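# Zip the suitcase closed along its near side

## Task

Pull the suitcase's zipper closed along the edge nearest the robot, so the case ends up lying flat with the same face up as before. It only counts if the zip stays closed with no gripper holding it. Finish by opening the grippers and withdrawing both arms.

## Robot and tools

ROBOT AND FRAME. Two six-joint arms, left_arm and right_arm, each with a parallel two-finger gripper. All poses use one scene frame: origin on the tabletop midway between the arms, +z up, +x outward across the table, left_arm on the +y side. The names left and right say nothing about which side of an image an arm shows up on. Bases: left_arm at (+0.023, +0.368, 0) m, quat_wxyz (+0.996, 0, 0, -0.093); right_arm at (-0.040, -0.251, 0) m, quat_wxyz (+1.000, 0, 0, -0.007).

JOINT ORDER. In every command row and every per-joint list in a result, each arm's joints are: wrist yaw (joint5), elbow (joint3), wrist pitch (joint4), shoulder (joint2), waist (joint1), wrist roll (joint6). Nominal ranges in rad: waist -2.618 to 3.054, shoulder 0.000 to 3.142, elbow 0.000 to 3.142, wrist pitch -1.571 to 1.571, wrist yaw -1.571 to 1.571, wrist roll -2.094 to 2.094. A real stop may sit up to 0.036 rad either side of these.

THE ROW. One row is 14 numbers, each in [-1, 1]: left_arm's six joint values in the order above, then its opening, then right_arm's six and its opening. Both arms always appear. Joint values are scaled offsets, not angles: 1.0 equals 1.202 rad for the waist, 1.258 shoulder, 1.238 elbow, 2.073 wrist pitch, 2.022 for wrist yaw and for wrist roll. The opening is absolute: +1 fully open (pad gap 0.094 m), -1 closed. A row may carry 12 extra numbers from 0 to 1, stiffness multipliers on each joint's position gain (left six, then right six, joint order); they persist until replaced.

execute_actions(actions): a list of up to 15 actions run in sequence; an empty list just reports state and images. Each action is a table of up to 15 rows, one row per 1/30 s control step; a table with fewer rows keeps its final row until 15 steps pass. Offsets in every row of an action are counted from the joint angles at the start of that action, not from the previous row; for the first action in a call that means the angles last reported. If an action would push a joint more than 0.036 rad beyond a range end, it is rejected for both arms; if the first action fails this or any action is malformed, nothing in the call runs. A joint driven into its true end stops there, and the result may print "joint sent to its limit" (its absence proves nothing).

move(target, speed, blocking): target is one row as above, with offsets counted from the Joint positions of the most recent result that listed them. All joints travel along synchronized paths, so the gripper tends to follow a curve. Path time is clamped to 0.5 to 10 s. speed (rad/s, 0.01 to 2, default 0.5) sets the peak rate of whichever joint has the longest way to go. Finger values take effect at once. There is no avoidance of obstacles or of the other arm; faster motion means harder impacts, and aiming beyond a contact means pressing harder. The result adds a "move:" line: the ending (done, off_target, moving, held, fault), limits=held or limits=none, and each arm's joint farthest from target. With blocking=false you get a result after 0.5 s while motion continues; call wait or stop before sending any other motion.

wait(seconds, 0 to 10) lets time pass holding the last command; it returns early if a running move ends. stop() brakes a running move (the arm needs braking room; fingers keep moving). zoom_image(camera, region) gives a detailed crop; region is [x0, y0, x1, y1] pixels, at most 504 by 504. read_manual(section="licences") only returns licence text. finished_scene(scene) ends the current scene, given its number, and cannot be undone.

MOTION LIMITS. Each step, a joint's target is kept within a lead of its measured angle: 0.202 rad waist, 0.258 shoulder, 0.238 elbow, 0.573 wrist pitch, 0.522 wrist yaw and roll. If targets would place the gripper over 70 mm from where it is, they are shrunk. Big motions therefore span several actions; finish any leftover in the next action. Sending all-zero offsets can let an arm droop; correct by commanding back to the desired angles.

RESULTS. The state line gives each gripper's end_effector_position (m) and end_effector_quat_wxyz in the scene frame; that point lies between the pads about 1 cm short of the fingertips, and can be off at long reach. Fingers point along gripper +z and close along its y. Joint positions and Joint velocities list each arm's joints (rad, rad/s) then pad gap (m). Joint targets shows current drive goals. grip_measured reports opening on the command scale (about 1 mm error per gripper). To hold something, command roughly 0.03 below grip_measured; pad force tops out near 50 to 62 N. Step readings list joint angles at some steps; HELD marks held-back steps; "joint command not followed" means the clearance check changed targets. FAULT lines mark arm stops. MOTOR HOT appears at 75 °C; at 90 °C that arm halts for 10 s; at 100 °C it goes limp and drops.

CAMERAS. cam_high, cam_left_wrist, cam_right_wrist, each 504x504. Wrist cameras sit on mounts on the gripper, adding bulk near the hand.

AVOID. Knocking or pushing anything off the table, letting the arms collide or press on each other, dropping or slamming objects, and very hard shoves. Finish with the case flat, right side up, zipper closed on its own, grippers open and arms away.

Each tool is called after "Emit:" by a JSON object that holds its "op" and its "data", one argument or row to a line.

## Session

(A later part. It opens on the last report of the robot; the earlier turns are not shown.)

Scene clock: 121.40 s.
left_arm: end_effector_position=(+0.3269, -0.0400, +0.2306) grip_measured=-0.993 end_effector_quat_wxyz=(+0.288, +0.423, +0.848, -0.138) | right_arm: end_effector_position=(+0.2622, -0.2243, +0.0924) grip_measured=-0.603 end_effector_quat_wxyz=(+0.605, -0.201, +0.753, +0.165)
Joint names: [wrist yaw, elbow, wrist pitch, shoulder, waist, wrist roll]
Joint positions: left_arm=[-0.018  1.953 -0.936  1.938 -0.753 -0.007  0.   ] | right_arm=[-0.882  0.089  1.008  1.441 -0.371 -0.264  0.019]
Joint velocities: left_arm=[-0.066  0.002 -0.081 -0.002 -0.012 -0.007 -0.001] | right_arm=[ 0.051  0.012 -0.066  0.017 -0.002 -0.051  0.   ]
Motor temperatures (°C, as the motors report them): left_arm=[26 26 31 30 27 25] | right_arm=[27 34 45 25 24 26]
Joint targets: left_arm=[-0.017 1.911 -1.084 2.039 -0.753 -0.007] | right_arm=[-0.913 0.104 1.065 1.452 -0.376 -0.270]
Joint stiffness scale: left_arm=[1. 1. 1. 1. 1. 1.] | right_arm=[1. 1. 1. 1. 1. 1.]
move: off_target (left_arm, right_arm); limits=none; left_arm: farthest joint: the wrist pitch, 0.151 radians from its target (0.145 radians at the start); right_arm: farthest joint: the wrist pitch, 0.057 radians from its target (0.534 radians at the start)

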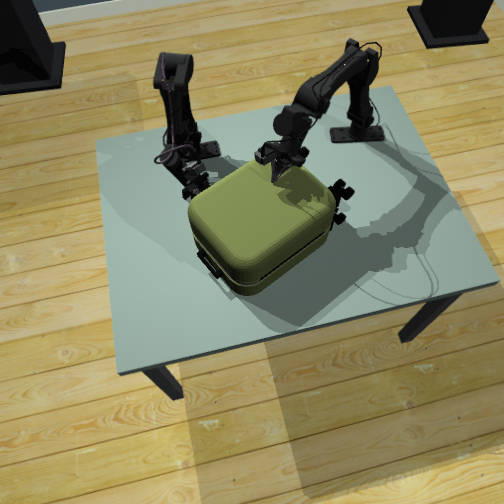

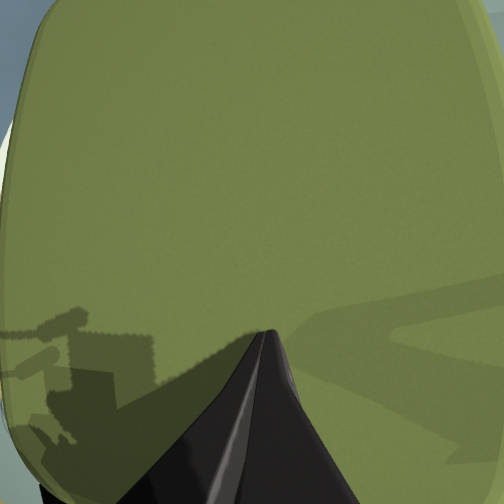

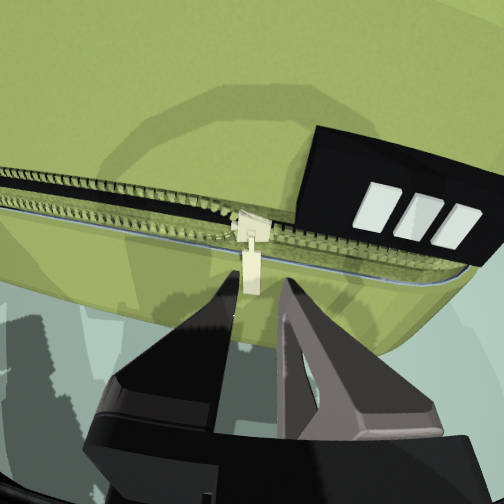

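Emit:
{"op": "execute_actions", "data": {
  "actions": [
    [[0,-0.034,-0.07,0.083,0,0,-1,-0.012,0.012,0.025,0.008,0.015,0,-0.76]],
    [[0,-0.034,-0.07,0.083,0,0,-1,-0.012,0.012,0.025,0.008,0.015,0,-0.9]],
    [[0,-0.034,-0.07,0.083,0,0,-1,-0.012,0.012,0.025,0.008,0.01,0,-0.9]]
  ]
}}

Emit:
{"op": "zoom_image", "data": {
  "camera": "cam_right_wrist",
  "region": [190,190,330,330]
}}

Scene clock: 130.50 s.
left_arm: end_effector_position=(+0.3269, -0.0400, +0.2306) grip_measured=-0.993 end_effector_quat_wxyz=(+0.288, +0.423, +0.848, -0.137) | right_arm: end_effector_position=(+0.2620, -0.2227, +0.0936) grip_measured=-0.895 end_effector_quat_wxyz=(+0.606, -0.205, +0.750, +0.167)
Joint names: [wrist yaw, elbow, wrist pitch, shoulder, waist, wrist roll]
Joint positions: left_arm=[-0.018  1.953 -0.936  1.938 -0.753 -0.007  0.   ] | right_arm=[-0.888  0.089  1.013  1.441 -0.368 -0.265  0.005]
Joint velocities: left_arm=[ 0.022  0.017 -0.081  0.007  0.012 -0.037  0.001] | right_arm=[-0.037  0.002  0.037  0.007 -0.007 -0.051  0.001]
Motor temperatures (°C, as the motors report them): left_arm=[26 26 30 30 27 25] | right_arm=[27 33 45 25 24 26]
Joint targets: left_arm=[-0.018 1.912 -1.078 2.041 -0.753 -0.007] | right_arm=[-0.912 0.104 1.065 1.451 -0.356 -0.265]
Joint stiffness scale: left_arm=[1. 1. 1. 1. 1. 1.] | right_arm=[1. 1. 1. 1. 1. 1.]
Step readings (joint positions; steps 1 to 15: 1st action; 16 to 30: 2nd action; 31 to 45: 3rd action):
0: left_arm=[-0.018 1.953 -0.936 1.938 -0.753 -0.007] | right_arm=[-0.883 0.089 1.008 1.441 -0.371 -0.264]
1: left_arm=[-0.018 1.953 -0.936 1.938 -0.753 -0.007] | right_arm=[-0.883 0.089 1.009 1.441 -0.371 -0.264]
2: left_arm=[-0.018 1.953 -0.936 1.938 -0.753 -0.007] | right_arm=[-0.883 0.089 1.012 1.441 -0.371 -0.264]
4: left_arm=[-0.018 1.953 -0.936 1.938 -0.753 -0.007] | right_arm=[-0.883 0.089 1.013 1.441 -0.371 -0.264]
8: left_arm=[-0.018 1.953 -0.936 1.938 -0.753 -0.007] | right_arm=[-0.883 0.089 1.013 1.441 -0.371 -0.264]
15: left_arm=[-0.018 1.953 -0.936 1.938 -0.753 -0.007] | right_arm=[-0.883 0.089 1.013 1.441 -0.371 -0.264]
16: left_arm=[-0.018 1.953 -0.936 1.938 -0.753 -0.007] | right_arm=[-0.883 0.089 1.015 1.441 -0.370 -0.264]
17: left_arm=[-0.018 1.953 -0.936 1.938 -0.753 -0.007] | right_arm=[-0.887 0.089 1.014 1.441 -0.368 -0.265]
19: left_arm=[-0.018 1.953 -0.936 1.938 -0.753 -0.007] | right_arm=[-0.888 0.089 1.013 1.441 -0.368 -0.265]
23: left_arm=[-0.018 1.953 -0.936 1.938 -0.753 -0.007] | right_arm=[-0.888 0.089 1.013 1.441 -0.368 -0.265]
30: left_arm=[-0.018 1.953 -0.936 1.938 -0.753 -0.007] | right_arm=[-0.888 0.089 1.013 1.441 -0.368 -0.265]
31: left_arm=[-0.018 1.953 -0.936 1.938 -0.753 -0.007] | right_arm=[-0.888 0.089 1.013 1.441 -0.368 -0.265]
32: left_arm=[-0.018 1.953 -0.936 1.938 -0.753 -0.007] | right_arm=[-0.888 0.089 1.013 1.441 -0.368 -0.265]
34: left_arm=[-0.018 1.953 -0.936 1.938 -0.753 -0.007] | right_arm=[-0.888 0.089 1.013 1.441 -0.368 -0.265]
38: left_arm=[-0.018 1.953 -0.936 1.938 -0.753 -0.007] | right_arm=[-0.888 0.089 1.013 1.441 -0.368 -0.265]
45: Joint positions above

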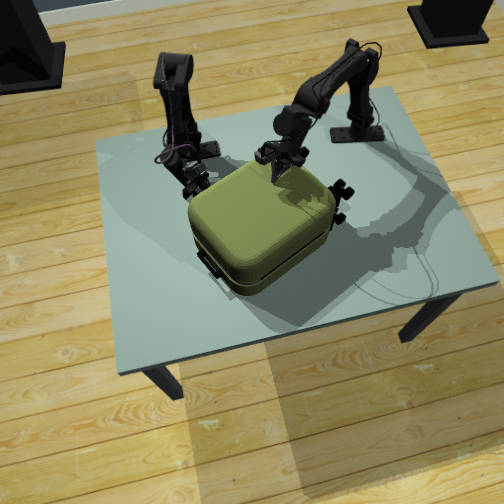

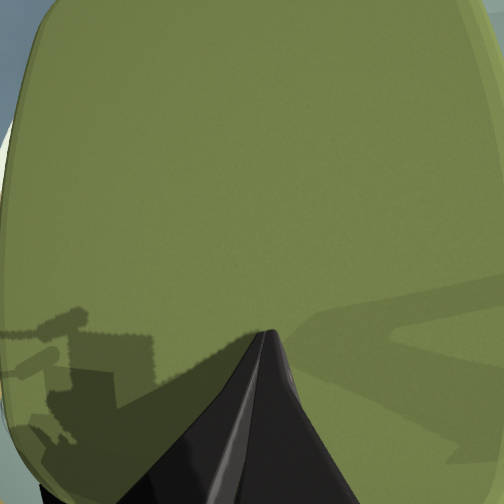

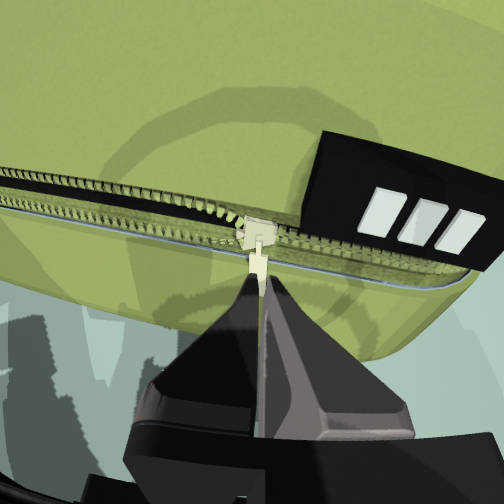

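Region (190, 190, 330, 330) of cam_right_wrist's 504x504 image, scaled by 3.600, with more detail than that image has.

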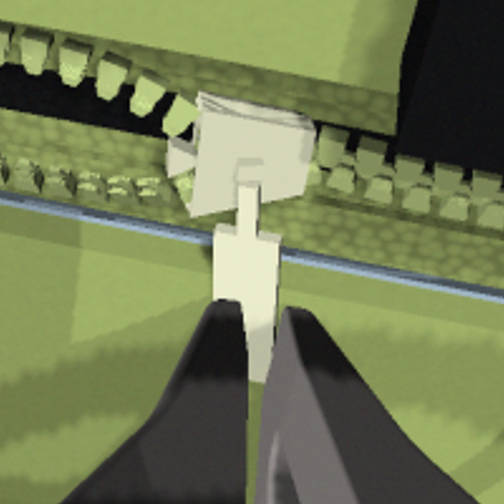

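Emit:
{"op": "execute_actions", "data": {
  "actions": [
    [[0,-0.034,-0.07,0.083,0,0,-1,-0.012,0.025,0.025,0.008,0.01,0,-0.65]],
    [[0,-0.034,-0.07,0.083,0,0,-1,-0.012,0.045,0.03,0.03,0.025,0,-0.65]],
    [[0,-0.034,-0.07,0.083,0,0,-1,-0.012,0.045,0.03,0.03,0.025,0,-0.65]]
  ]
}}

Emit:
{"op": "zoom_image", "data": {
  "camera": "cam_right_wrist",
  "region": [190,190,330,330]
}}

Scene clock: 141.40 s.
left_arm: end_effector_position=(+0.3310, -0.0394, +0.2302) grip_measured=-0.993 end_effector_quat_wxyz=(+0.294, +0.420, +0.849, -0.130) | right_arm: end_effector_position=(+0.2679, -0.2209, +0.0937) grip_measured=-0.653 end_effector_quat_wxyz=(+0.607, -0.212, +0.746, +0.172)
Joint names: [wrist yaw, elbow, wrist pitch, shoulder, waist, wrist roll]
Joint positions: left_arm=[-0.038  1.953 -0.928  1.942 -0.753 -0.007  0.   ] | right_arm=[-0.897  0.113  1.043  1.489 -0.358 -0.265  0.016]
Joint velocities: left_arm=[ 0.051  0.002 -0.022 -0.007 -0.012 -0.007 -0.   ] | right_arm=[-0.007 -0.007 -0.051  0.007 -0.012  0.007 -0.   ]
Motor temperatures (°C, as the motors report them): left_arm=[26 26 30 30 27 25] | right_arm=[27 33 45 25 24 26]
Joint targets: left_arm=[-0.028 1.912 -1.074 2.043 -0.753 -0.007] | right_arm=[-0.921 0.156 1.090 1.503 -0.333 -0.265]
Joint stiffness scale: left_arm=[1. 1. 1. 1. 1. 1.] | right_arm=[1. 1. 1. 1. 1. 1.]
Step readings (joint positions; steps 1 to 15: 1st action; 16 to 30: 2nd action; 31 to 45: 3rd action):
0: left_arm=[-0.018 1.953 -0.936 1.938 -0.753 -0.007] | right_arm=[-0.888 0.089 1.013 1.441 -0.368 -0.265]
1: left_arm=[-0.018 1.953 -0.936 1.938 -0.753 -0.007] | right_arm=[-0.888 0.089 1.013 1.441 -0.368 -0.265]
2: left_arm=[-0.019 1.953 -0.936 1.939 -0.753 -0.007] | right_arm=[-0.893 0.089 1.013 1.441 -0.368 -0.265]
4: left_arm=[-0.019 1.953 -0.936 1.939 -0.753 -0.007] | right_arm=[-0.896 0.089 1.013 1.441 -0.368 -0.265]
8: left_arm=[-0.019 1.953 -0.936 1.939 -0.753 -0.007] | right_arm=[-0.896 0.089 1.013 1.441 -0.368 -0.265]
15: left_arm=[-0.019 1.953 -0.936 1.939 -0.753 -0.007] | right_arm=[-0.896 0.089 1.013 1.441 -0.368 -0.265]
16: left_arm=[-0.019 1.953 -0.936 1.939 -0.753 -0.007] | right_arm=[-0.897 0.089 1.017 1.446 -0.366 -0.265]
17: left_arm=[-0.020 1.953 -0.935 1.939 -0.753 -0.007] | right_arm=[-0.897 0.091 1.023 1.452 -0.366 -0.265]
19: left_arm=[-0.025 1.953 -0.933 1.940 -0.753 -0.007] | right_arm=[-0.897 0.098 1.027 1.461 -0.364 -0.265]
23: left_arm=[-0.028 1.953 -0.932 1.940 -0.753 -0.007] | right_arm=[-0.897 0.101 1.028 1.465 -0.363 -0.265]
30: left_arm=[-0.028 1.953 -0.932 1.940 -0.753 -0.007] | right_arm=[-0.897 0.101 1.028 1.465 -0.363 -0.265]
31: left_arm=[-0.029 1.953 -0.932 1.940 -0.753 -0.007] | right_arm=[-0.897 0.102 1.031 1.469 -0.362 -0.265]
32: left_arm=[-0.031 1.953 -0.930 1.940 -0.753 -0.007] | right_arm=[-0.897 0.105 1.037 1.476 -0.361 -0.265]
34: left_arm=[-0.036 1.953 -0.929 1.941 -0.753 -0.007] | right_arm=[-0.897 0.111 1.041 1.485 -0.359 -0.265]
38: left_arm=[-0.038 1.953 -0.928 1.942 -0.753 -0.007] | right_arm=[-0.897 0.113 1.043 1.489 -0.358 -0.265]
45: Joint positions above

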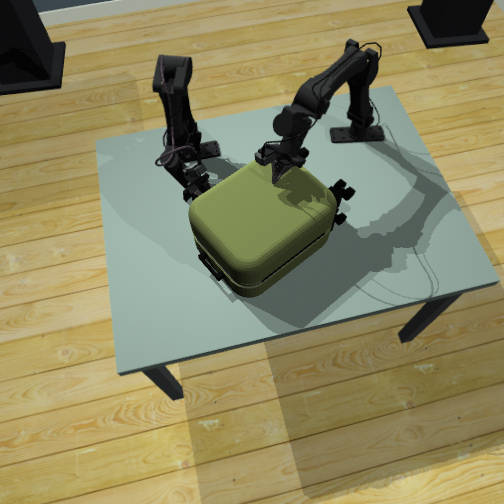

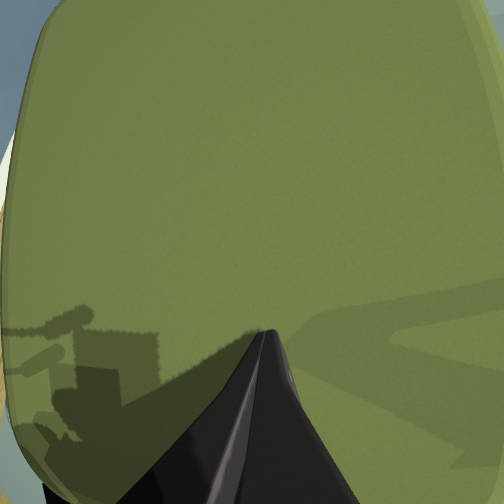

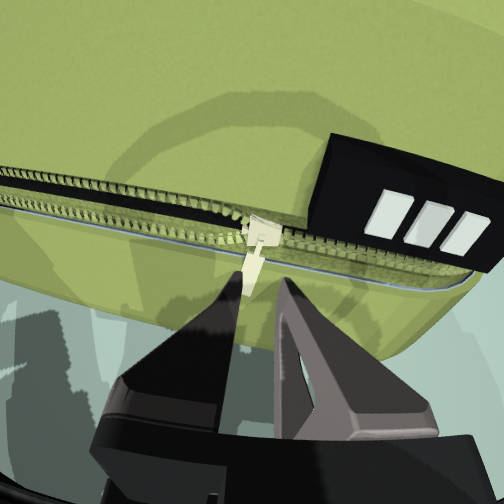

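Region (190, 190, 330, 330) of cam_right_wrist's 504x504 image, scaled by 3.600, with more detail than that image has.

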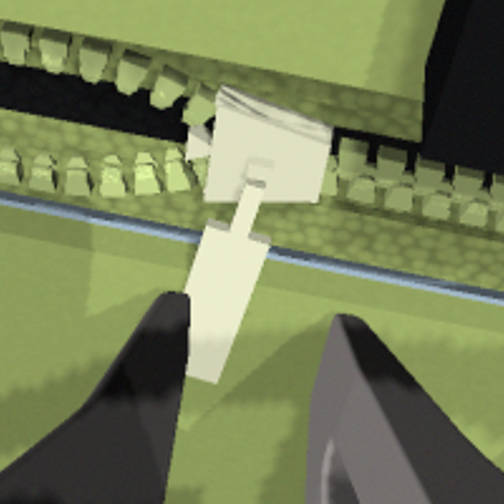

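Emit:
{"op": "move", "data": {
  "target": [0,-0.034,-0.07,0.083,0,0,-1,0.14,-0.05,-0.015,-0.14,0.112,0.046,-0.55],
  "speed": 0.15
}}

Emit:
{"op": "zoom_image", "data": {
  "camera": "cam_right_wrist",
  "region": [190,190,330,330]
}}

Scene clock: 151.37 s.
left_arm: end_effector_position=(+0.3319, -0.0406, +0.2304) grip_measured=-0.993 end_effector_quat_wxyz=(+0.296, +0.419, +0.848, -0.131) | right_arm: end_effector_position=(+0.2682, -0.2211, +0.0939) grip_measured=-0.553 end_effector_quat_wxyz=(+0.605, -0.157, +0.771, +0.121)
Joint names: [wrist yaw, elbow, wrist pitch, shoulder, waist, wrist roll]
Joint positions: left_arm=[-0.039  1.954 -0.922  1.944 -0.753 -0.007  0.   ] | right_arm=[-0.624  0.055  0.99   1.344 -0.235 -0.181  0.021]
Joint velocities: left_arm=[ 0.022 -0.002  0.037  0.002  0.012  0.051 -0.   ] | right_arm=[-0.022 -0.007  0.022 -0.007  0.002 -0.051 -0.001]
Motor temperatures (°C, as the motors report them): left_arm=[26 26 30 30 27 25] | right_arm=[27 33 45 25 24 26]
Joint targets: left_arm=[-0.038 1.912 -1.068 2.044 -0.753 -0.007] | right_arm=[-0.614 0.051 1.012 1.313 -0.224 -0.172]
Joint stiffness scale: left_arm=[1. 1. 1. 1. 1. 1.] | right_arm=[1. 1. 1. 1. 1. 1.]
move: off_target (left_arm, right_arm); limits=none; left_arm: farthest joint: the wrist pitch, 0.151 radians from its target (0.145 radians at the start); right_arm: farthest joint: the shoulder, 0.031 radians from its target (0.176 radians at the start)

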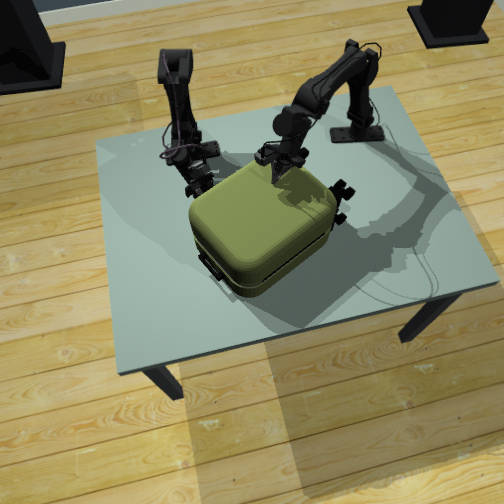

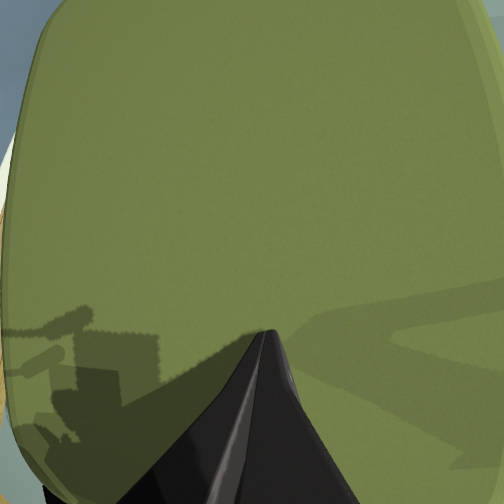

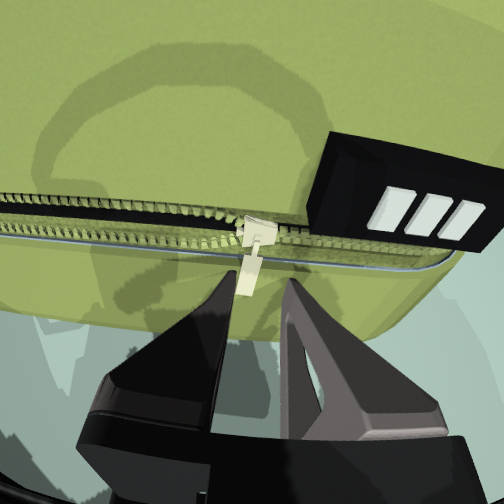

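Region (190, 190, 330, 330) of cam_right_wrist's 504x504 image, scaled by 3.600, with more detail than that image has.

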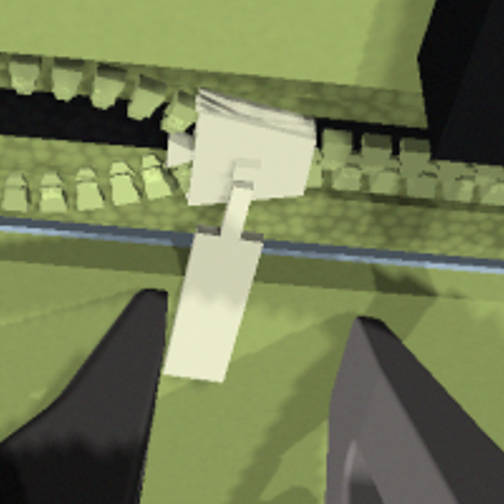

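Emit:
{"op": "execute_actions", "data": {
  "actions": [
    [[0,-0.034,-0.07,0.083,0,0,-1,-0.012,0.02,0.015,0,0.018,0,-0.55]],
    [[0,-0.034,-0.07,0.083,0,0,-1,-0.006,0.042,0.018,0.02,0.012,0,-0.55]],
    [[0,-0.034,-0.07,0.083,0,0,-1,-0.006,0.035,0.018,0.01,0.005,0,-0.75]],
    [[0,-0.034,-0.07,0.083,0,0,-1,-0.006,0.035,0.018,0.01,0.005,0,-0.89]],
    [[0,-0.034,-0.07,0.083,0,0,-1,-0.006,0.035,0.018,0.01,0.005,0,-0.89]]
  ]
}}

Emit:
{"op": "zoom_image", "data": {
  "camera": "cam_right_wrist",
  "region": [190,190,330,330]
}}

Scene clock: 163.53 s.
left_arm: end_effector_position=(+0.3319, -0.0406, +0.2304) grip_measured=-0.993 end_effector_quat_wxyz=(+0.296, +0.419, +0.848, -0.131) | right_arm: end_effector_position=(+0.2676, -0.2191, +0.0942) grip_measured=-0.879 end_effector_quat_wxyz=(+0.605, -0.160, +0.770, +0.126)
Joint names: [wrist yaw, elbow, wrist pitch, shoulder, waist, wrist roll]
Joint positions: left_arm=[-0.039  1.954 -0.922  1.944 -0.753 -0.007  0.   ] | right_arm=[-0.634  0.055  0.99   1.344 -0.233 -0.18   0.006]
Joint velocities: left_arm=[-0.081 -0.012  0.007 -0.002  0.017 -0.037 -0.001] | right_arm=[ 0.037 -0.012 -0.051 -0.017 -0.022  0.022 -0.001]
Motor temperatures (°C, as the motors report them): left_arm=[26 26 30 30 27 25] | right_arm=[27 32 45 25 24 26]
Joint targets: left_arm=[-0.039 1.913 -1.063 2.046 -0.753 -0.007] | right_arm=[-0.645 0.098 1.028 1.357 -0.227 -0.180]
Joint stiffness scale: left_arm=[1. 1. 1. 1. 1. 1.] | right_arm=[1. 1. 1. 1. 1. 1.]
Step readings (joint positions; steps 1 to 15: 1st action; 16 to 30: 2nd action; 31 to 45: 3rd action; 46 to 60: 4th action; 61 to 75: 5th action):
0: left_arm=[-0.039 1.954 -0.922 1.944 -0.753 -0.007] | right_arm=[-0.624 0.055 0.990 1.344 -0.235 -0.180]
1: left_arm=[-0.039 1.954 -0.922 1.944 -0.753 -0.007] | right_arm=[-0.625 0.055 0.990 1.344 -0.233 -0.180]
2: left_arm=[-0.039 1.954 -0.922 1.944 -0.753 -0.007] | right_arm=[-0.625 0.055 0.990 1.344 -0.233 -0.180]
4: left_arm=[-0.039 1.954 -0.922 1.944 -0.753 -0.007] | right_arm=[-0.625 0.055 0.990 1.344 -0.233 -0.180]
8: left_arm=[-0.039 1.954 -0.922 1.944 -0.753 -0.007] | right_arm=[-0.625 0.055 0.990 1.344 -0.233 -0.180]
15: left_arm=[-0.039 1.954 -0.922 1.944 -0.753 -0.007] | right_arm=[-0.625 0.055 0.990 1.344 -0.233 -0.180]
16: left_arm=[-0.039 1.954 -0.922 1.944 -0.753 -0.007] | right_arm=[-0.624 0.055 0.990 1.344 -0.233 -0.180]
17: left_arm=[-0.039 1.954 -0.922 1.944 -0.753 -0.007] | right_arm=[-0.624 0.055 0.990 1.344 -0.233 -0.180]
19: left_arm=[-0.039 1.954 -0.922 1.944 -0.753 -0.007] | right_arm=[-0.624 0.055 0.990 1.344 -0.233 -0.180]
23: left_arm=[-0.039 1.954 -0.922 1.944 -0.753 -0.007] | right_arm=[-0.624 0.055 0.990 1.344 -0.233 -0.180]
30: left_arm=[-0.039 1.954 -0.922 1.944 -0.753 -0.007] | right_arm=[-0.624 0.055 0.990 1.344 -0.233 -0.180]
31: left_arm=[-0.039 1.954 -0.922 1.944 -0.753 -0.007] | right_arm=[-0.626 0.055 0.990 1.344 -0.233 -0.180]
32: left_arm=[-0.039 1.954 -0.922 1.944 -0.753 -0.007] | right_arm=[-0.627 0.055 0.990 1.344 -0.233 -0.180]
34: left_arm=[-0.039 1.954 -0.922 1.944 -0.753 -0.007] | right_arm=[-0.628 0.055 0.990 1.344 -0.233 -0.180]
38: left_arm=[-0.039 1.954 -0.922 1.944 -0.753 -0.007] | right_arm=[-0.628 0.055 0.990 1.344 -0.233 -0.180]
45: left_arm=[-0.039 1.954 -0.922 1.944 -0.753 -0.007] | right_arm=[-0.628 0.055 0.990 1.344 -0.233 -0.180]
46: left_arm=[-0.039 1.954 -0.922 1.944 -0.753 -0.007] | right_arm=[-0.628 0.055 0.990 1.344 -0.233 -0.180]
47: left_arm=[-0.039 1.954 -0.922 1.944 -0.753 -0.007] | right_arm=[-0.631 0.055 0.990 1.344 -0.233 -0.180]
49: left_arm=[-0.039 1.954 -0.922 1.944 -0.753 -0.007] | right_arm=[-0.632 0.055 0.990 1.344 -0.233 -0.180]
53: left_arm=[-0.039 1.954 -0.922 1.944 -0.753 -0.007] | right_arm=[-0.633 0.055 0.990 1.344 -0.233 -0.180]
60: left_arm=[-0.039 1.954 -0.922 1.944 -0.753 -0.007] | right_arm=[-0.633 0.055 0.990 1.344 -0.233 -0.180]
61: left_arm=[-0.039 1.954 -0.922 1.944 -0.753 -0.007] | right_arm=[-0.633 0.055 0.990 1.344 -0.233 -0.180]
62: left_arm=[-0.039 1.954 -0.922 1.944 -0.753 -0.007] | right_arm=[-0.634 0.055 0.990 1.344 -0.233 -0.180]
64: left_arm=[-0.039 1.954 -0.922 1.944 -0.753 -0.007] | right_arm=[-0.634 0.055 0.990 1.344 -0.233 -0.180]
68: left_arm=[-0.039 1.954 -0.922 1.944 -0.753 -0.007] | right_arm=[-0.634 0.055 0.990 1.344 -0.233 -0.180]
75: Joint positions above

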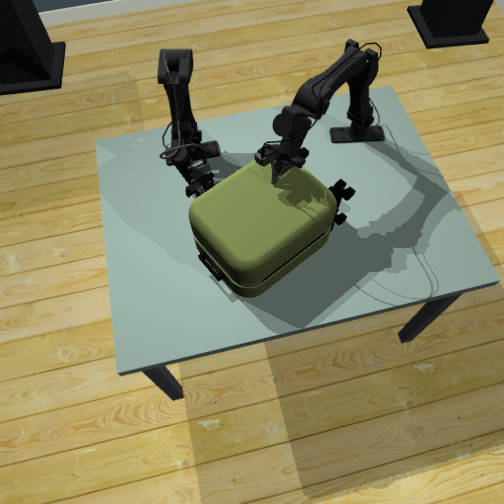

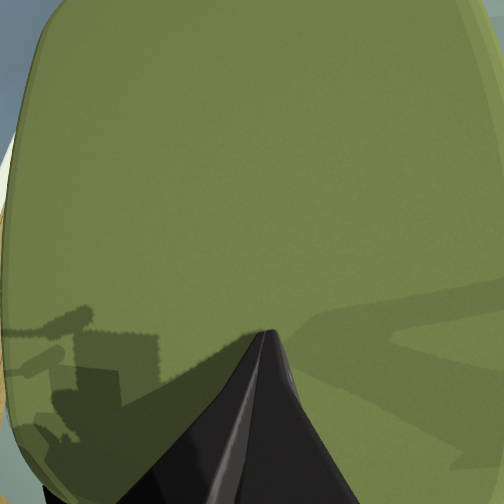

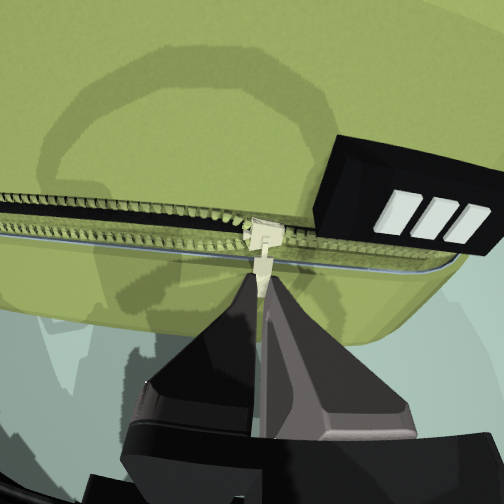

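Region (190, 190, 330, 330) of cam_right_wrist's 504x504 image, scaled by 3.600, with more detail than that image has.

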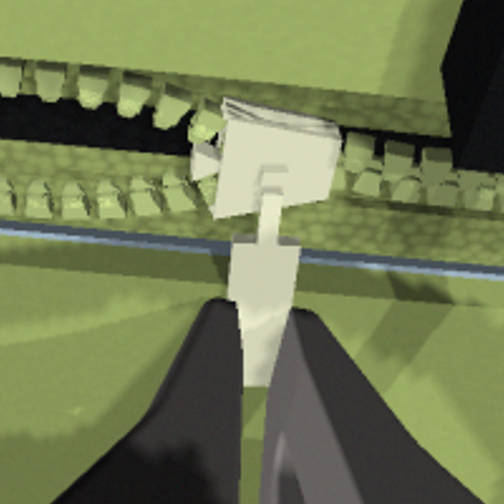

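Emit:
{"op": "move", "data": {
  "target": [0,-0.034,-0.07,0.083,0,0,-1,0,-0.025,-0.05,-0.142,-0.022,0,-0.9],
  "speed": 0.1
}}

Emit:
{"op": "zoom_image", "data": {
  "camera": "cam_right_wrist",
  "region": [190,190,330,330]
}}

Scene clock: 172.33 s.
left_arm: end_effector_position=(+0.3328, -0.0418, +0.2305) grip_measured=-0.993 end_effector_quat_wxyz=(+0.298, +0.419, +0.848, -0.132) | right_arm: end_effector_position=(+0.2573, -0.2217, +0.0991) grip_measured=-0.892 end_effector_quat_wxyz=(+0.605, -0.152, +0.772, +0.119)
Joint names: [wrist yaw, elbow, wrist pitch, shoulder, waist, wrist roll]
Joint positions: left_arm=[-0.039  1.955 -0.917  1.946 -0.753 -0.007  0.   ] | right_arm=[-0.628  0.029  0.868  1.198 -0.248 -0.18   0.005]
Joint velocities: left_arm=[-0.037 -0.022 -0.037  0.017  0.017  0.022 -0.   ] | right_arm=[ 0.022 -0.002  0.095 -0.002 -0.002 -0.007 -0.001]
Motor temperatures (°C, as the motors report them): left_arm=[26 26 30 30 27 25] | right_arm=[26 33 45 25 24 26]
Joint targets: left_arm=[-0.039 1.913 -1.063 2.046 -0.753 -0.007] | right_arm=[-0.634 0.024 0.887 1.166 -0.260 -0.180]
Joint stiffness scale: left_arm=[1. 1. 1. 1. 1. 1.] | right_arm=[1. 1. 1. 1. 1. 1.]
move: off_target (left_arm, right_arm); limits=none; left_arm: farthest joint: the wrist pitch, 0.150 radians from its target (0.145 radians at the start); right_arm: farthest joint: the shoulder, 0.032 radians from its target (0.179 radians at the start)

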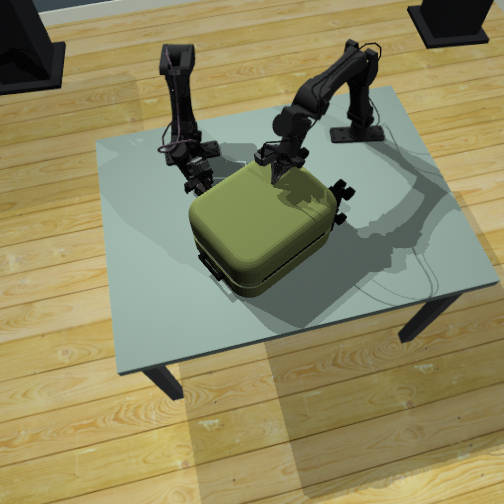

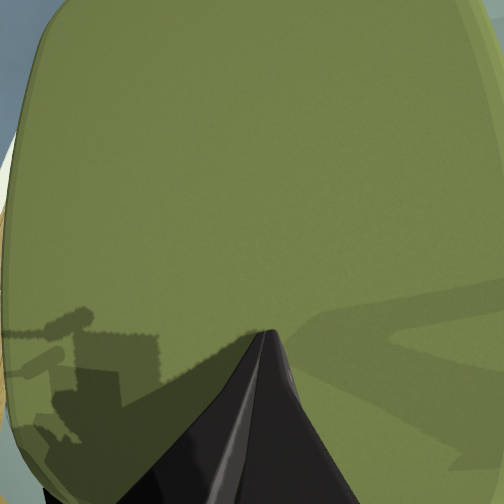

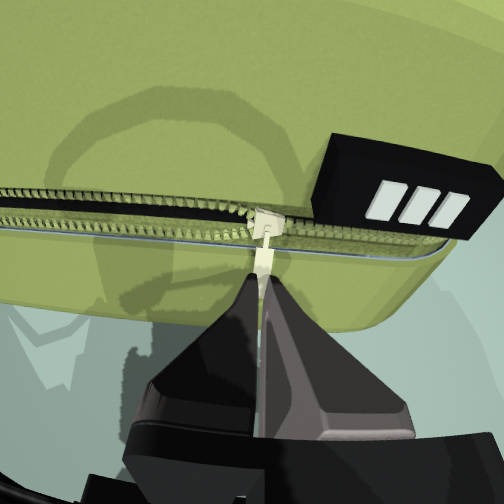

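Region (190, 190, 330, 330) of cam_right_wrist's 504x504 image, scaled by 3.600, with more detail than that image has.

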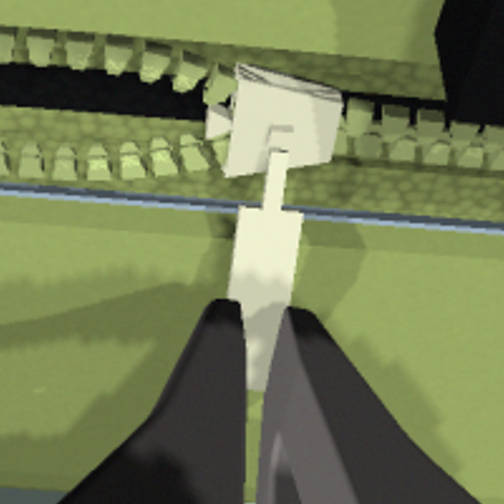

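Emit:
{"op": "execute_actions", "data": {
  "actions": [
    [[0,-0.034,-0.07,0.083,0,0,-1,0,0.01,0.012,-0.042,0,0,-0.9]],
    [[0,-0.034,-0.07,0.083,0,0,-1,0,0.01,0.012,-0.042,0,0,-0.9]],
    [[0,-0.034,-0.07,0.083,0,0,-1,0,0.01,0.012,-0.02,0,0,-0.75]]
  ]
}}

Emit:
{"op": "zoom_image", "data": {
  "camera": "cam_right_wrist",
  "region": [190,190,330,330]
}}

Scene clock: 180.37 s.
left_arm: end_effector_position=(+0.3328, -0.0418, +0.2305) grip_measured=-0.993 end_effector_quat_wxyz=(+0.298, +0.419, +0.848, -0.132) | right_arm: end_effector_position=(+0.2559, -0.2217, +0.1009) grip_measured=-0.753 end_effector_quat_wxyz=(+0.605, -0.151, +0.773, +0.118)
Joint names: [wrist yaw, elbow, wrist pitch, shoulder, waist, wrist roll]
Joint positions: left_arm=[-0.039  1.955 -0.917  1.946 -0.753 -0.007  0.   ] | right_arm=[-0.625  0.029  0.833  1.162 -0.248 -0.18   0.012]
Joint velocities: left_arm=[ 0.037 -0.012 -0.037  0.012 -0.007  0.051 -0.001] | right_arm=[ 0.066  0.002  0.066 -0.007 -0.007 -0.051 -0.001]
Motor temperatures (°C, as the motors report them): left_arm=[26 26 30 30 27 25] | right_arm=[26 32 45 25 24 26]
Joint targets: left_arm=[-0.039 1.915 -1.058 2.048 -0.753 -0.007] | right_arm=[-0.625 0.042 0.858 1.137 -0.248 -0.180]
Joint stiffness scale: left_arm=[1. 1. 1. 1. 1. 1.] | right_arm=[1. 1. 1. 1. 1. 1.]
Step readings (joint positions; steps 1 to 15: 1st action; 16 to 30: 2nd action; 31 to 45: 3rd action):
0: left_arm=[-0.039 1.955 -0.917 1.946 -0.753 -0.007] | right_arm=[-0.628 0.029 0.868 1.198 -0.248 -0.180]
1: left_arm=[-0.039 1.955 -0.917 1.946 -0.753 -0.007] | right_arm=[-0.628 0.029 0.866 1.194 -0.248 -0.180]
2: left_arm=[-0.039 1.955 -0.917 1.946 -0.753 -0.007] | right_arm=[-0.628 0.029 0.862 1.188 -0.248 -0.180]
4: left_arm=[-0.039 1.955 -0.917 1.946 -0.753 -0.007] | right_arm=[-0.627 0.029 0.854 1.182 -0.248 -0.180]
8: left_arm=[-0.039 1.955 -0.917 1.946 -0.753 -0.007] | right_arm=[-0.627 0.029 0.852 1.180 -0.248 -0.180]
15: left_arm=[-0.039 1.955 -0.917 1.946 -0.753 -0.007] | right_arm=[-0.627 0.029 0.852 1.180 -0.248 -0.180]
16: left_arm=[-0.039 1.955 -0.917 1.946 -0.753 -0.007] | right_arm=[-0.627 0.029 0.848 1.177 -0.248 -0.180]
17: left_arm=[-0.039 1.955 -0.917 1.946 -0.753 -0.007] | right_arm=[-0.626 0.029 0.844 1.171 -0.248 -0.180]
19: left_arm=[-0.039 1.955 -0.917 1.946 -0.753 -0.007] | right_arm=[-0.625 0.029 0.836 1.165 -0.248 -0.180]
23: left_arm=[-0.039 1.955 -0.917 1.946 -0.753 -0.007] | right_arm=[-0.625 0.029 0.833 1.162 -0.248 -0.180]
30: left_arm=[-0.039 1.955 -0.917 1.946 -0.753 -0.007] | right_arm=[-0.625 0.029 0.833 1.162 -0.248 -0.180]
31: left_arm=[-0.039 1.955 -0.917 1.946 -0.753 -0.007] | right_arm=[-0.625 0.029 0.832 1.162 -0.248 -0.180]
32: left_arm=[-0.039 1.955 -0.917 1.946 -0.753 -0.007] | right_arm=[-0.625 0.029 0.832 1.162 -0.248 -0.180]
34: left_arm=[-0.039 1.955 -0.917 1.946 -0.753 -0.007] | right_arm=[-0.625 0.029 0.833 1.162 -0.248 -0.180]
38: left_arm=[-0.039 1.955 -0.917 1.946 -0.753 -0.007] | right_arm=[-0.625 0.029 0.833 1.162 -0.248 -0.180]
45: Joint positions above

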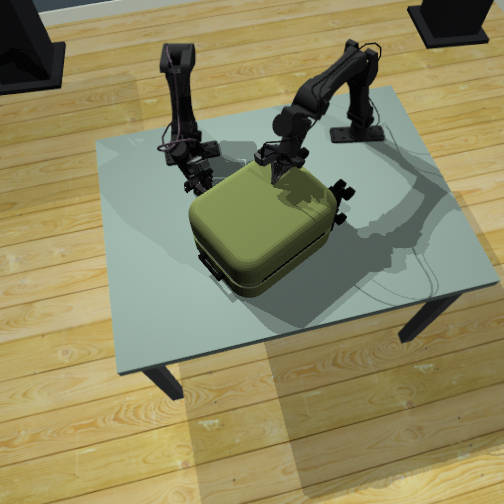

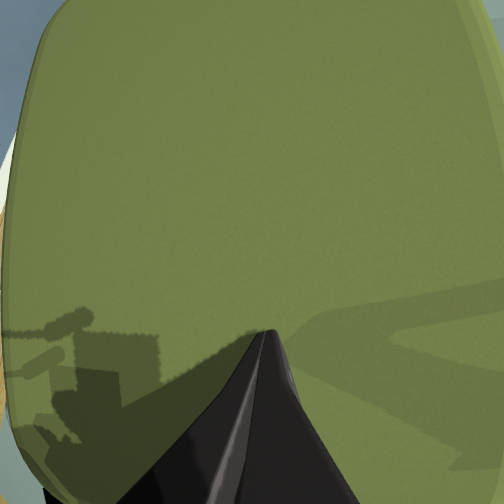

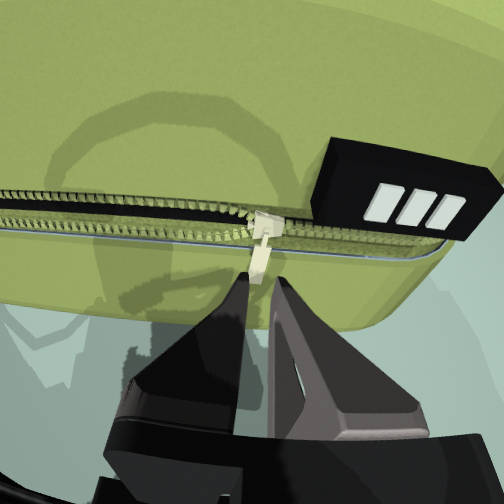

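Region (190, 190, 330, 330) of cam_right_wrist's 504x504 image, scaled by 3.600, with more detail than that image has.

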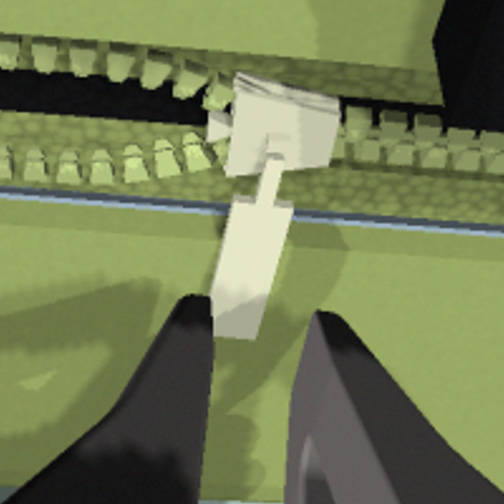

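Emit:
{"op": "move", "data": {
  "target": [0,-0.034,-0.07,0.083,0,0,-1,-0.008,0.045,0.076,0.12,0.024,0,-0.62],
  "speed": 0.12
}}

Emit:
{"op": "execute_actions", "data": {
  "actions": [
    [[0,-0.034,-0.07,0.083,0,0,-1,0,0.025,0.017,0.008,0,0,-0.8]],
    [[0,-0.034,-0.07,0.083,0,0,-1,0,0.025,0.017,0.008,0,0,-0.9]],
    [[0,-0.034,-0.07,0.083,0,0,-1,0,0.025,0.017,0.008,0,0,-0.9]]
  ]
}}

Emit:
{"op": "zoom_image", "data": {
  "camera": "cam_right_wrist",
  "region": [190,190,330,330]
}}

Scene clock: 191.43 s.
left_arm: end_effector_position=(+0.3336, -0.0429, +0.2304) grip_measured=-0.993 end_effector_quat_wxyz=(+0.299, +0.419, +0.847, -0.132) | right_arm: end_effector_position=(+0.2664, -0.2192, +0.0989) grip_measured=-0.623 end_effector_quat_wxyz=(+0.609, -0.160, +0.768, +0.121)
Joint names: [wrist yaw, elbow, wrist pitch, shoulder, waist, wrist roll]
Joint positions: left_arm=[-0.039  1.956 -0.912  1.949 -0.753 -0.007  0.   ] | right_arm=[-0.625  0.052  0.959  1.299 -0.23  -0.18   0.018]
Joint velocities: left_arm=[ 0.022 -0.007 -0.022 -0.002 -0.012 -0.037 -0.001] | right_arm=[ 0.037 -0.017 -0.007 -0.002 -0.002 -0.11  -0.   ]
Motor temperatures (°C, as the motors report them): left_arm=[26 26 30 30 27 25] | right_arm=[26 33 45 25 24 26]
Joint targets: left_arm=[-0.039 1.915 -1.058 2.048 -0.753 -0.007] | right_arm=[-0.641 0.085 0.990 1.313 -0.220 -0.180]
Joint stiffness scale: left_arm=[1. 1. 1. 1. 1. 1.] | right_arm=[1. 1. 1. 1. 1. 1.]
move: off_target (left_arm, right_arm); limits=none; left_arm: farthest joint: the wrist pitch, 0.150 radians from its target (0.145 radians at the start); right_arm: farthest joint: the elbow, 0.032 radians from its target (0.055 radians at the start)

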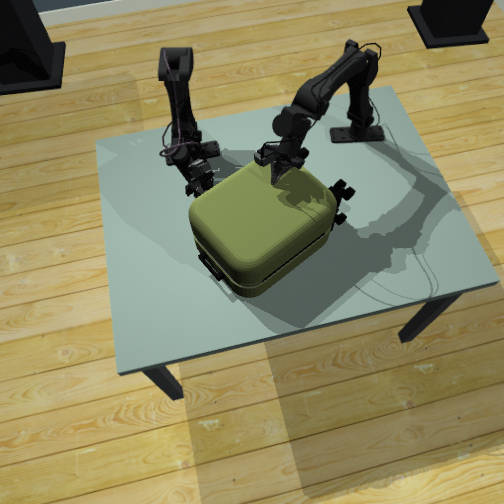

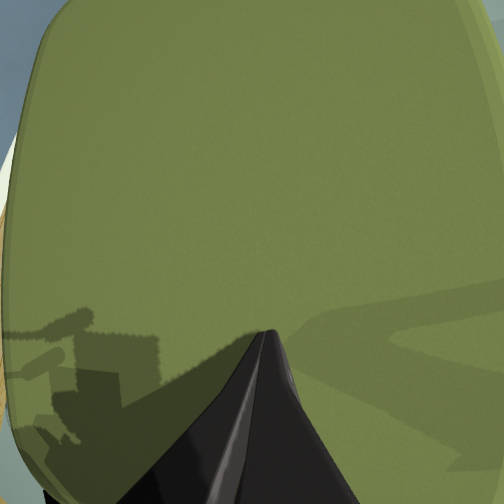

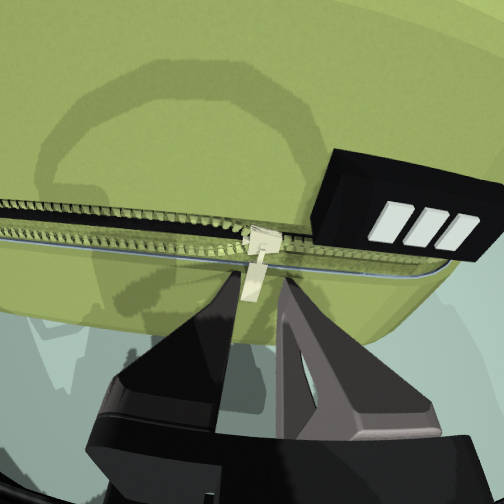

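Scene clock: 192.93 s.
left_arm: end_effector_position=(+0.3336, -0.0429, +0.2304) grip_measured=-0.993 end_effector_quat_wxyz=(+0.299, +0.419, +0.847, -0.132) | right_arm: end_effector_position=(+0.2672, -0.2193, +0.1016) grip_measured=-0.897 end_effector_quat_wxyz=(+0.613, -0.162, +0.764, +0.119)
Joint names: [wrist yaw, elbow, wrist pitch, shoulder, waist, wrist roll]
Joint positions: left_arm=[-0.039  1.956 -0.912  1.949 -0.753 -0.007  0.   ] | right_arm=[-0.625  0.052  0.972  1.299 -0.23  -0.18   0.005]
Joint velocities: left_arm=[-0.022 -0.002  0.095 -0.012 -0.007 -0.007  0.   ] | right_arm=[-0.022 -0.007  0.007 -0.002  0.002 -0.051  0.   ]
Motor temperatures (°C, as the motors report them): left_arm=[26 26 30 30 27 25] | right_arm=[26 33 45 25 24 26]
Joint targets: left_arm=[-0.039 1.916 -1.052 2.050 -0.753 -0.007] | right_arm=[-0.625 0.083 1.003 1.309 -0.230 -0.180]
Joint stiffness scale: left_arm=[1. 1. 1. 1. 1. 1.] | right_arm=[1. 1. 1. 1. 1. 1.]
Step readings (joint positions; steps 1 to 15: 1st action; 16 to 30: 2nd action; 31 to 45: 3rd action):
0: left_arm=[-0.039 1.956 -0.912 1.949 -0.753 -0.007] | right_arm=[-0.625 0.052 0.959 1.299 -0.230 -0.180]
1: left_arm=[-0.039 1.956 -0.912 1.949 -0.753 -0.007] | right_arm=[-0.625 0.052 0.960 1.299 -0.230 -0.180]
2: left_arm=[-0.039 1.956 -0.912 1.949 -0.753 -0.007] | right_arm=[-0.625 0.052 0.960 1.299 -0.230 -0.180]
4: left_arm=[-0.039 1.956 -0.912 1.949 -0.753 -0.007] | right_arm=[-0.625 0.052 0.961 1.299 -0.230 -0.180]
8: left_arm=[-0.039 1.956 -0.912 1.949 -0.753 -0.007] | right_arm=[-0.625 0.052 0.963 1.299 -0.230 -0.180]
15: left_arm=[-0.039 1.956 -0.912 1.949 -0.753 -0.007] | right_arm=[-0.625 0.052 0.963 1.299 -0.230 -0.180]
16: left_arm=[-0.039 1.956 -0.912 1.949 -0.753 -0.007] | right_arm=[-0.625 0.052 0.964 1.299 -0.230 -0.180]
17: left_arm=[-0.039 1.956 -0.912 1.949 -0.753 -0.007] | right_arm=[-0.625 0.052 0.965 1.299 -0.230 -0.180]
19: left_arm=[-0.039 1.956 -0.912 1.949 -0.753 -0.007] | right_arm=[-0.625 0.052 0.966 1.299 -0.230 -0.180]
23: left_arm=[-0.039 1.956 -0.912 1.949 -0.753 -0.007] | right_arm=[-0.625 0.052 0.967 1.299 -0.230 -0.180]
30: left_arm=[-0.039 1.956 -0.912 1.949 -0.753 -0.007] | right_arm=[-0.625 0.052 0.968 1.299 -0.230 -0.180]
31: left_arm=[-0.039 1.956 -0.912 1.949 -0.753 -0.007] | right_arm=[-0.625 0.052 0.968 1.299 -0.230 -0.180]
32: left_arm=[-0.039 1.956 -0.912 1.949 -0.753 -0.007] | right_arm=[-0.625 0.052 0.969 1.299 -0.230 -0.180]
34: left_arm=[-0.039 1.956 -0.912 1.949 -0.753 -0.007] | right_arm=[-0.625 0.052 0.971 1.299 -0.230 -0.180]
38: left_arm=[-0.039 1.956 -0.912 1.949 -0.753 -0.007] | right_arm=[-0.625 0.052 0.972 1.299 -0.230 -0.180]
45: Joint positions above

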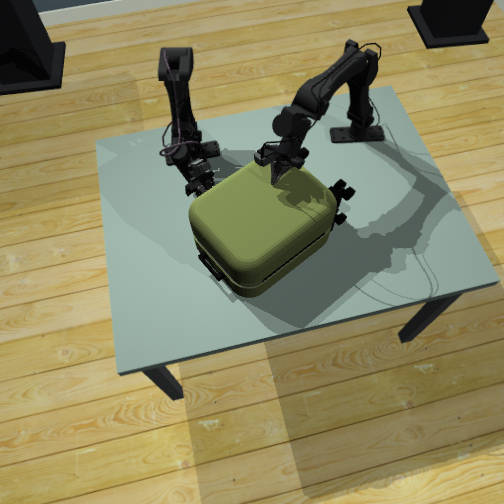

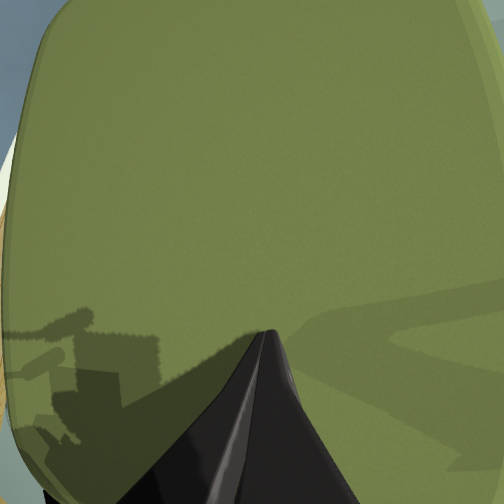

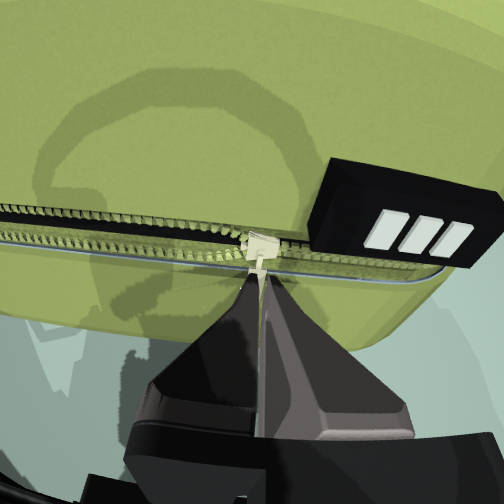

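Region (190, 190, 330, 330) of cam_right_wrist's 504x504 image, scaled by 3.600, with more detail than that image has.

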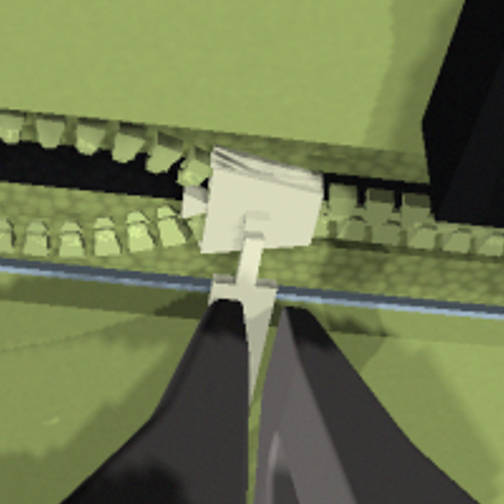

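Emit:
{"op": "execute_actions", "data": {
  "actions": [
    [[0,-0.034,-0.07,0.083,0,0,-1,0,0.025,0.012,0.008,0,0,-0.93]],
    [[0,-0.034,-0.07,0.083,0,0,-1,0,0.025,0.012,0.008,0,0,-0.96]],
    [[0,-0.034,-0.07,0.083,0,0,-1,0,0.025,0.012,0.008,0,0,-1]]
  ]
}}

Emit:
{"op": "zoom_image", "data": {
  "camera": "cam_right_wrist",
  "region": [190,190,330,330]
}}

Scene clock: 200.33 s.
left_arm: end_effector_position=(+0.3336, -0.0429, +0.2304) grip_measured=-0.993 end_effector_quat_wxyz=(+0.299, +0.419, +0.847, -0.132) | right_arm: end_effector_position=(+0.2672, -0.2193, +0.1017) grip_measured=-0.989 end_effector_quat_wxyz=(+0.613, -0.162, +0.764, +0.119)
Joint names: [wrist yaw, elbow, wrist pitch, shoulder, waist, wrist roll]
Joint positions: left_arm=[-0.039  1.956 -0.912  1.949 -0.753 -0.007  0.   ] | right_arm=[-0.625  0.052  0.973  1.299 -0.23  -0.18   0.001]
Joint velocities: left_arm=[-0.022 -0.007 -0.037 -0.007 -0.002 -0.066  0.002] | right_arm=[-0.051  0.012 -0.007 -0.007 -0.007 -0.007  0.001]
Motor temperatures (°C, as the motors report them): left_arm=[26 26 30 30 27 25] | right_arm=[26 33 45 25 24 26]
Joint targets: left_arm=[-0.039 1.916 -1.052 2.050 -0.753 -0.007] | right_arm=[-0.625 0.083 0.997 1.309 -0.230 -0.180]
Joint stiffness scale: left_arm=[1. 1. 1. 1. 1. 1.] | right_arm=[1. 1. 1. 1. 1. 1.]
Step readings (joint positions; steps 1 to 15: 1st action; 16 to 30: 2nd action; 31 to 45: 3rd action):
0: left_arm=[-0.039 1.956 -0.912 1.949 -0.753 -0.007] | right_arm=[-0.625 0.052 0.973 1.299 -0.230 -0.180]
1: left_arm=[-0.039 1.956 -0.912 1.949 -0.753 -0.007] | right_arm=[-0.625 0.052 0.973 1.299 -0.230 -0.180]
2: left_arm=[-0.039 1.956 -0.912 1.949 -0.753 -0.007] | right_arm=[-0.625 0.052 0.973 1.299 -0.230 -0.180]
4: left_arm=[-0.039 1.956 -0.912 1.949 -0.753 -0.007] | right_arm=[-0.625 0.052 0.973 1.299 -0.230 -0.180]
8: left_arm=[-0.039 1.956 -0.912 1.949 -0.753 -0.007] | right_arm=[-0.625 0.052 0.973 1.299 -0.230 -0.180]
15: left_arm=[-0.039 1.956 -0.912 1.949 -0.753 -0.007] | right_arm=[-0.625 0.052 0.973 1.299 -0.230 -0.180]
16: left_arm=[-0.039 1.956 -0.912 1.949 -0.753 -0.007] | right_arm=[-0.625 0.052 0.973 1.299 -0.230 -0.180]
17: left_arm=[-0.039 1.956 -0.912 1.949 -0.753 -0.007] | right_arm=[-0.625 0.052 0.973 1.299 -0.230 -0.180]
19: left_arm=[-0.039 1.956 -0.912 1.949 -0.753 -0.007] | right_arm=[-0.625 0.052 0.973 1.299 -0.230 -0.180]
23: left_arm=[-0.039 1.956 -0.912 1.949 -0.753 -0.007] | right_arm=[-0.625 0.052 0.973 1.299 -0.230 -0.180]
30: left_arm=[-0.039 1.956 -0.912 1.949 -0.753 -0.007] | right_arm=[-0.625 0.052 0.973 1.299 -0.230 -0.180]
31: left_arm=[-0.039 1.956 -0.912 1.949 -0.753 -0.007] | right_arm=[-0.625 0.052 0.973 1.299 -0.230 -0.180]
32: left_arm=[-0.039 1.956 -0.912 1.949 -0.753 -0.007] | right_arm=[-0.625 0.052 0.973 1.299 -0.230 -0.180]
34: left_arm=[-0.039 1.956 -0.912 1.949 -0.753 -0.007] | right_arm=[-0.625 0.052 0.973 1.299 -0.230 -0.180]
38: left_arm=[-0.039 1.956 -0.912 1.949 -0.753 -0.007] | right_arm=[-0.625 0.052 0.973 1.299 -0.230 -0.180]
45: Joint positions above

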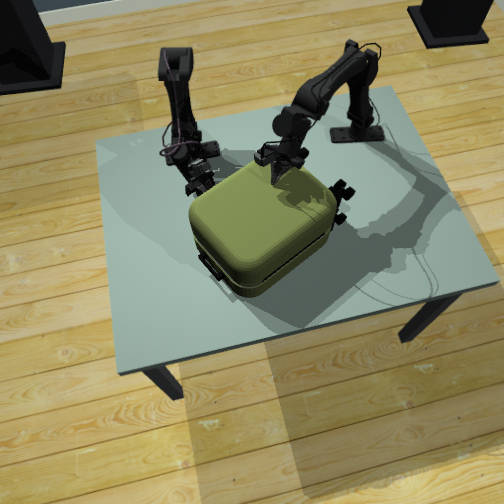

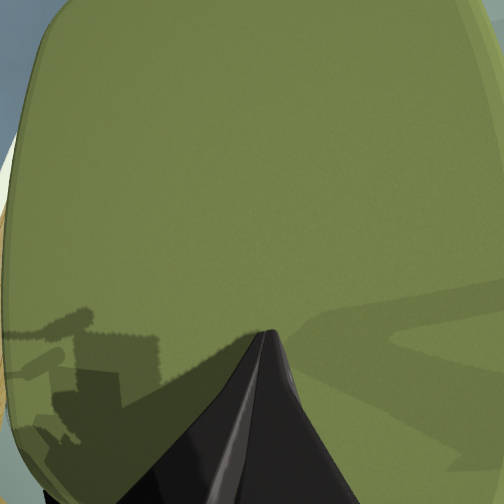

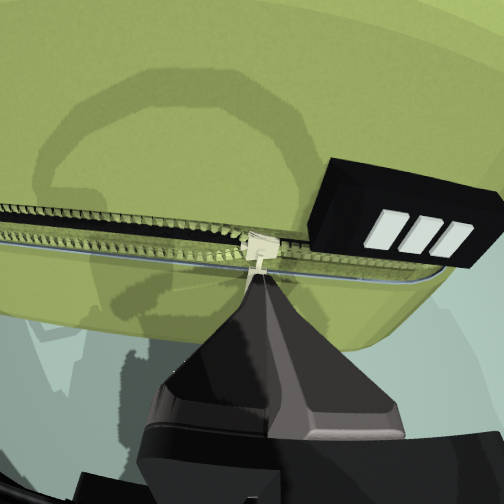

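Region (190, 190, 330, 330) of cam_right_wrist's 504x504 image, scaled by 3.600, with more detail than that image has.

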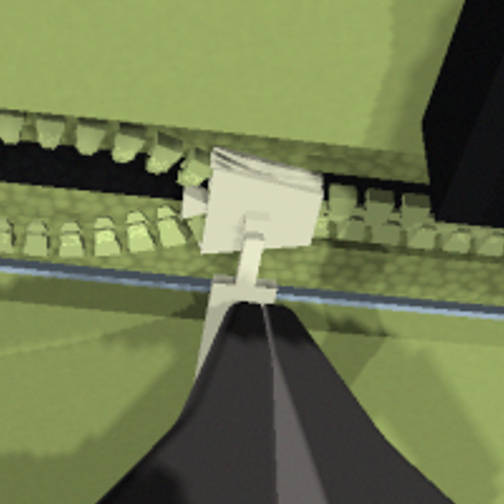

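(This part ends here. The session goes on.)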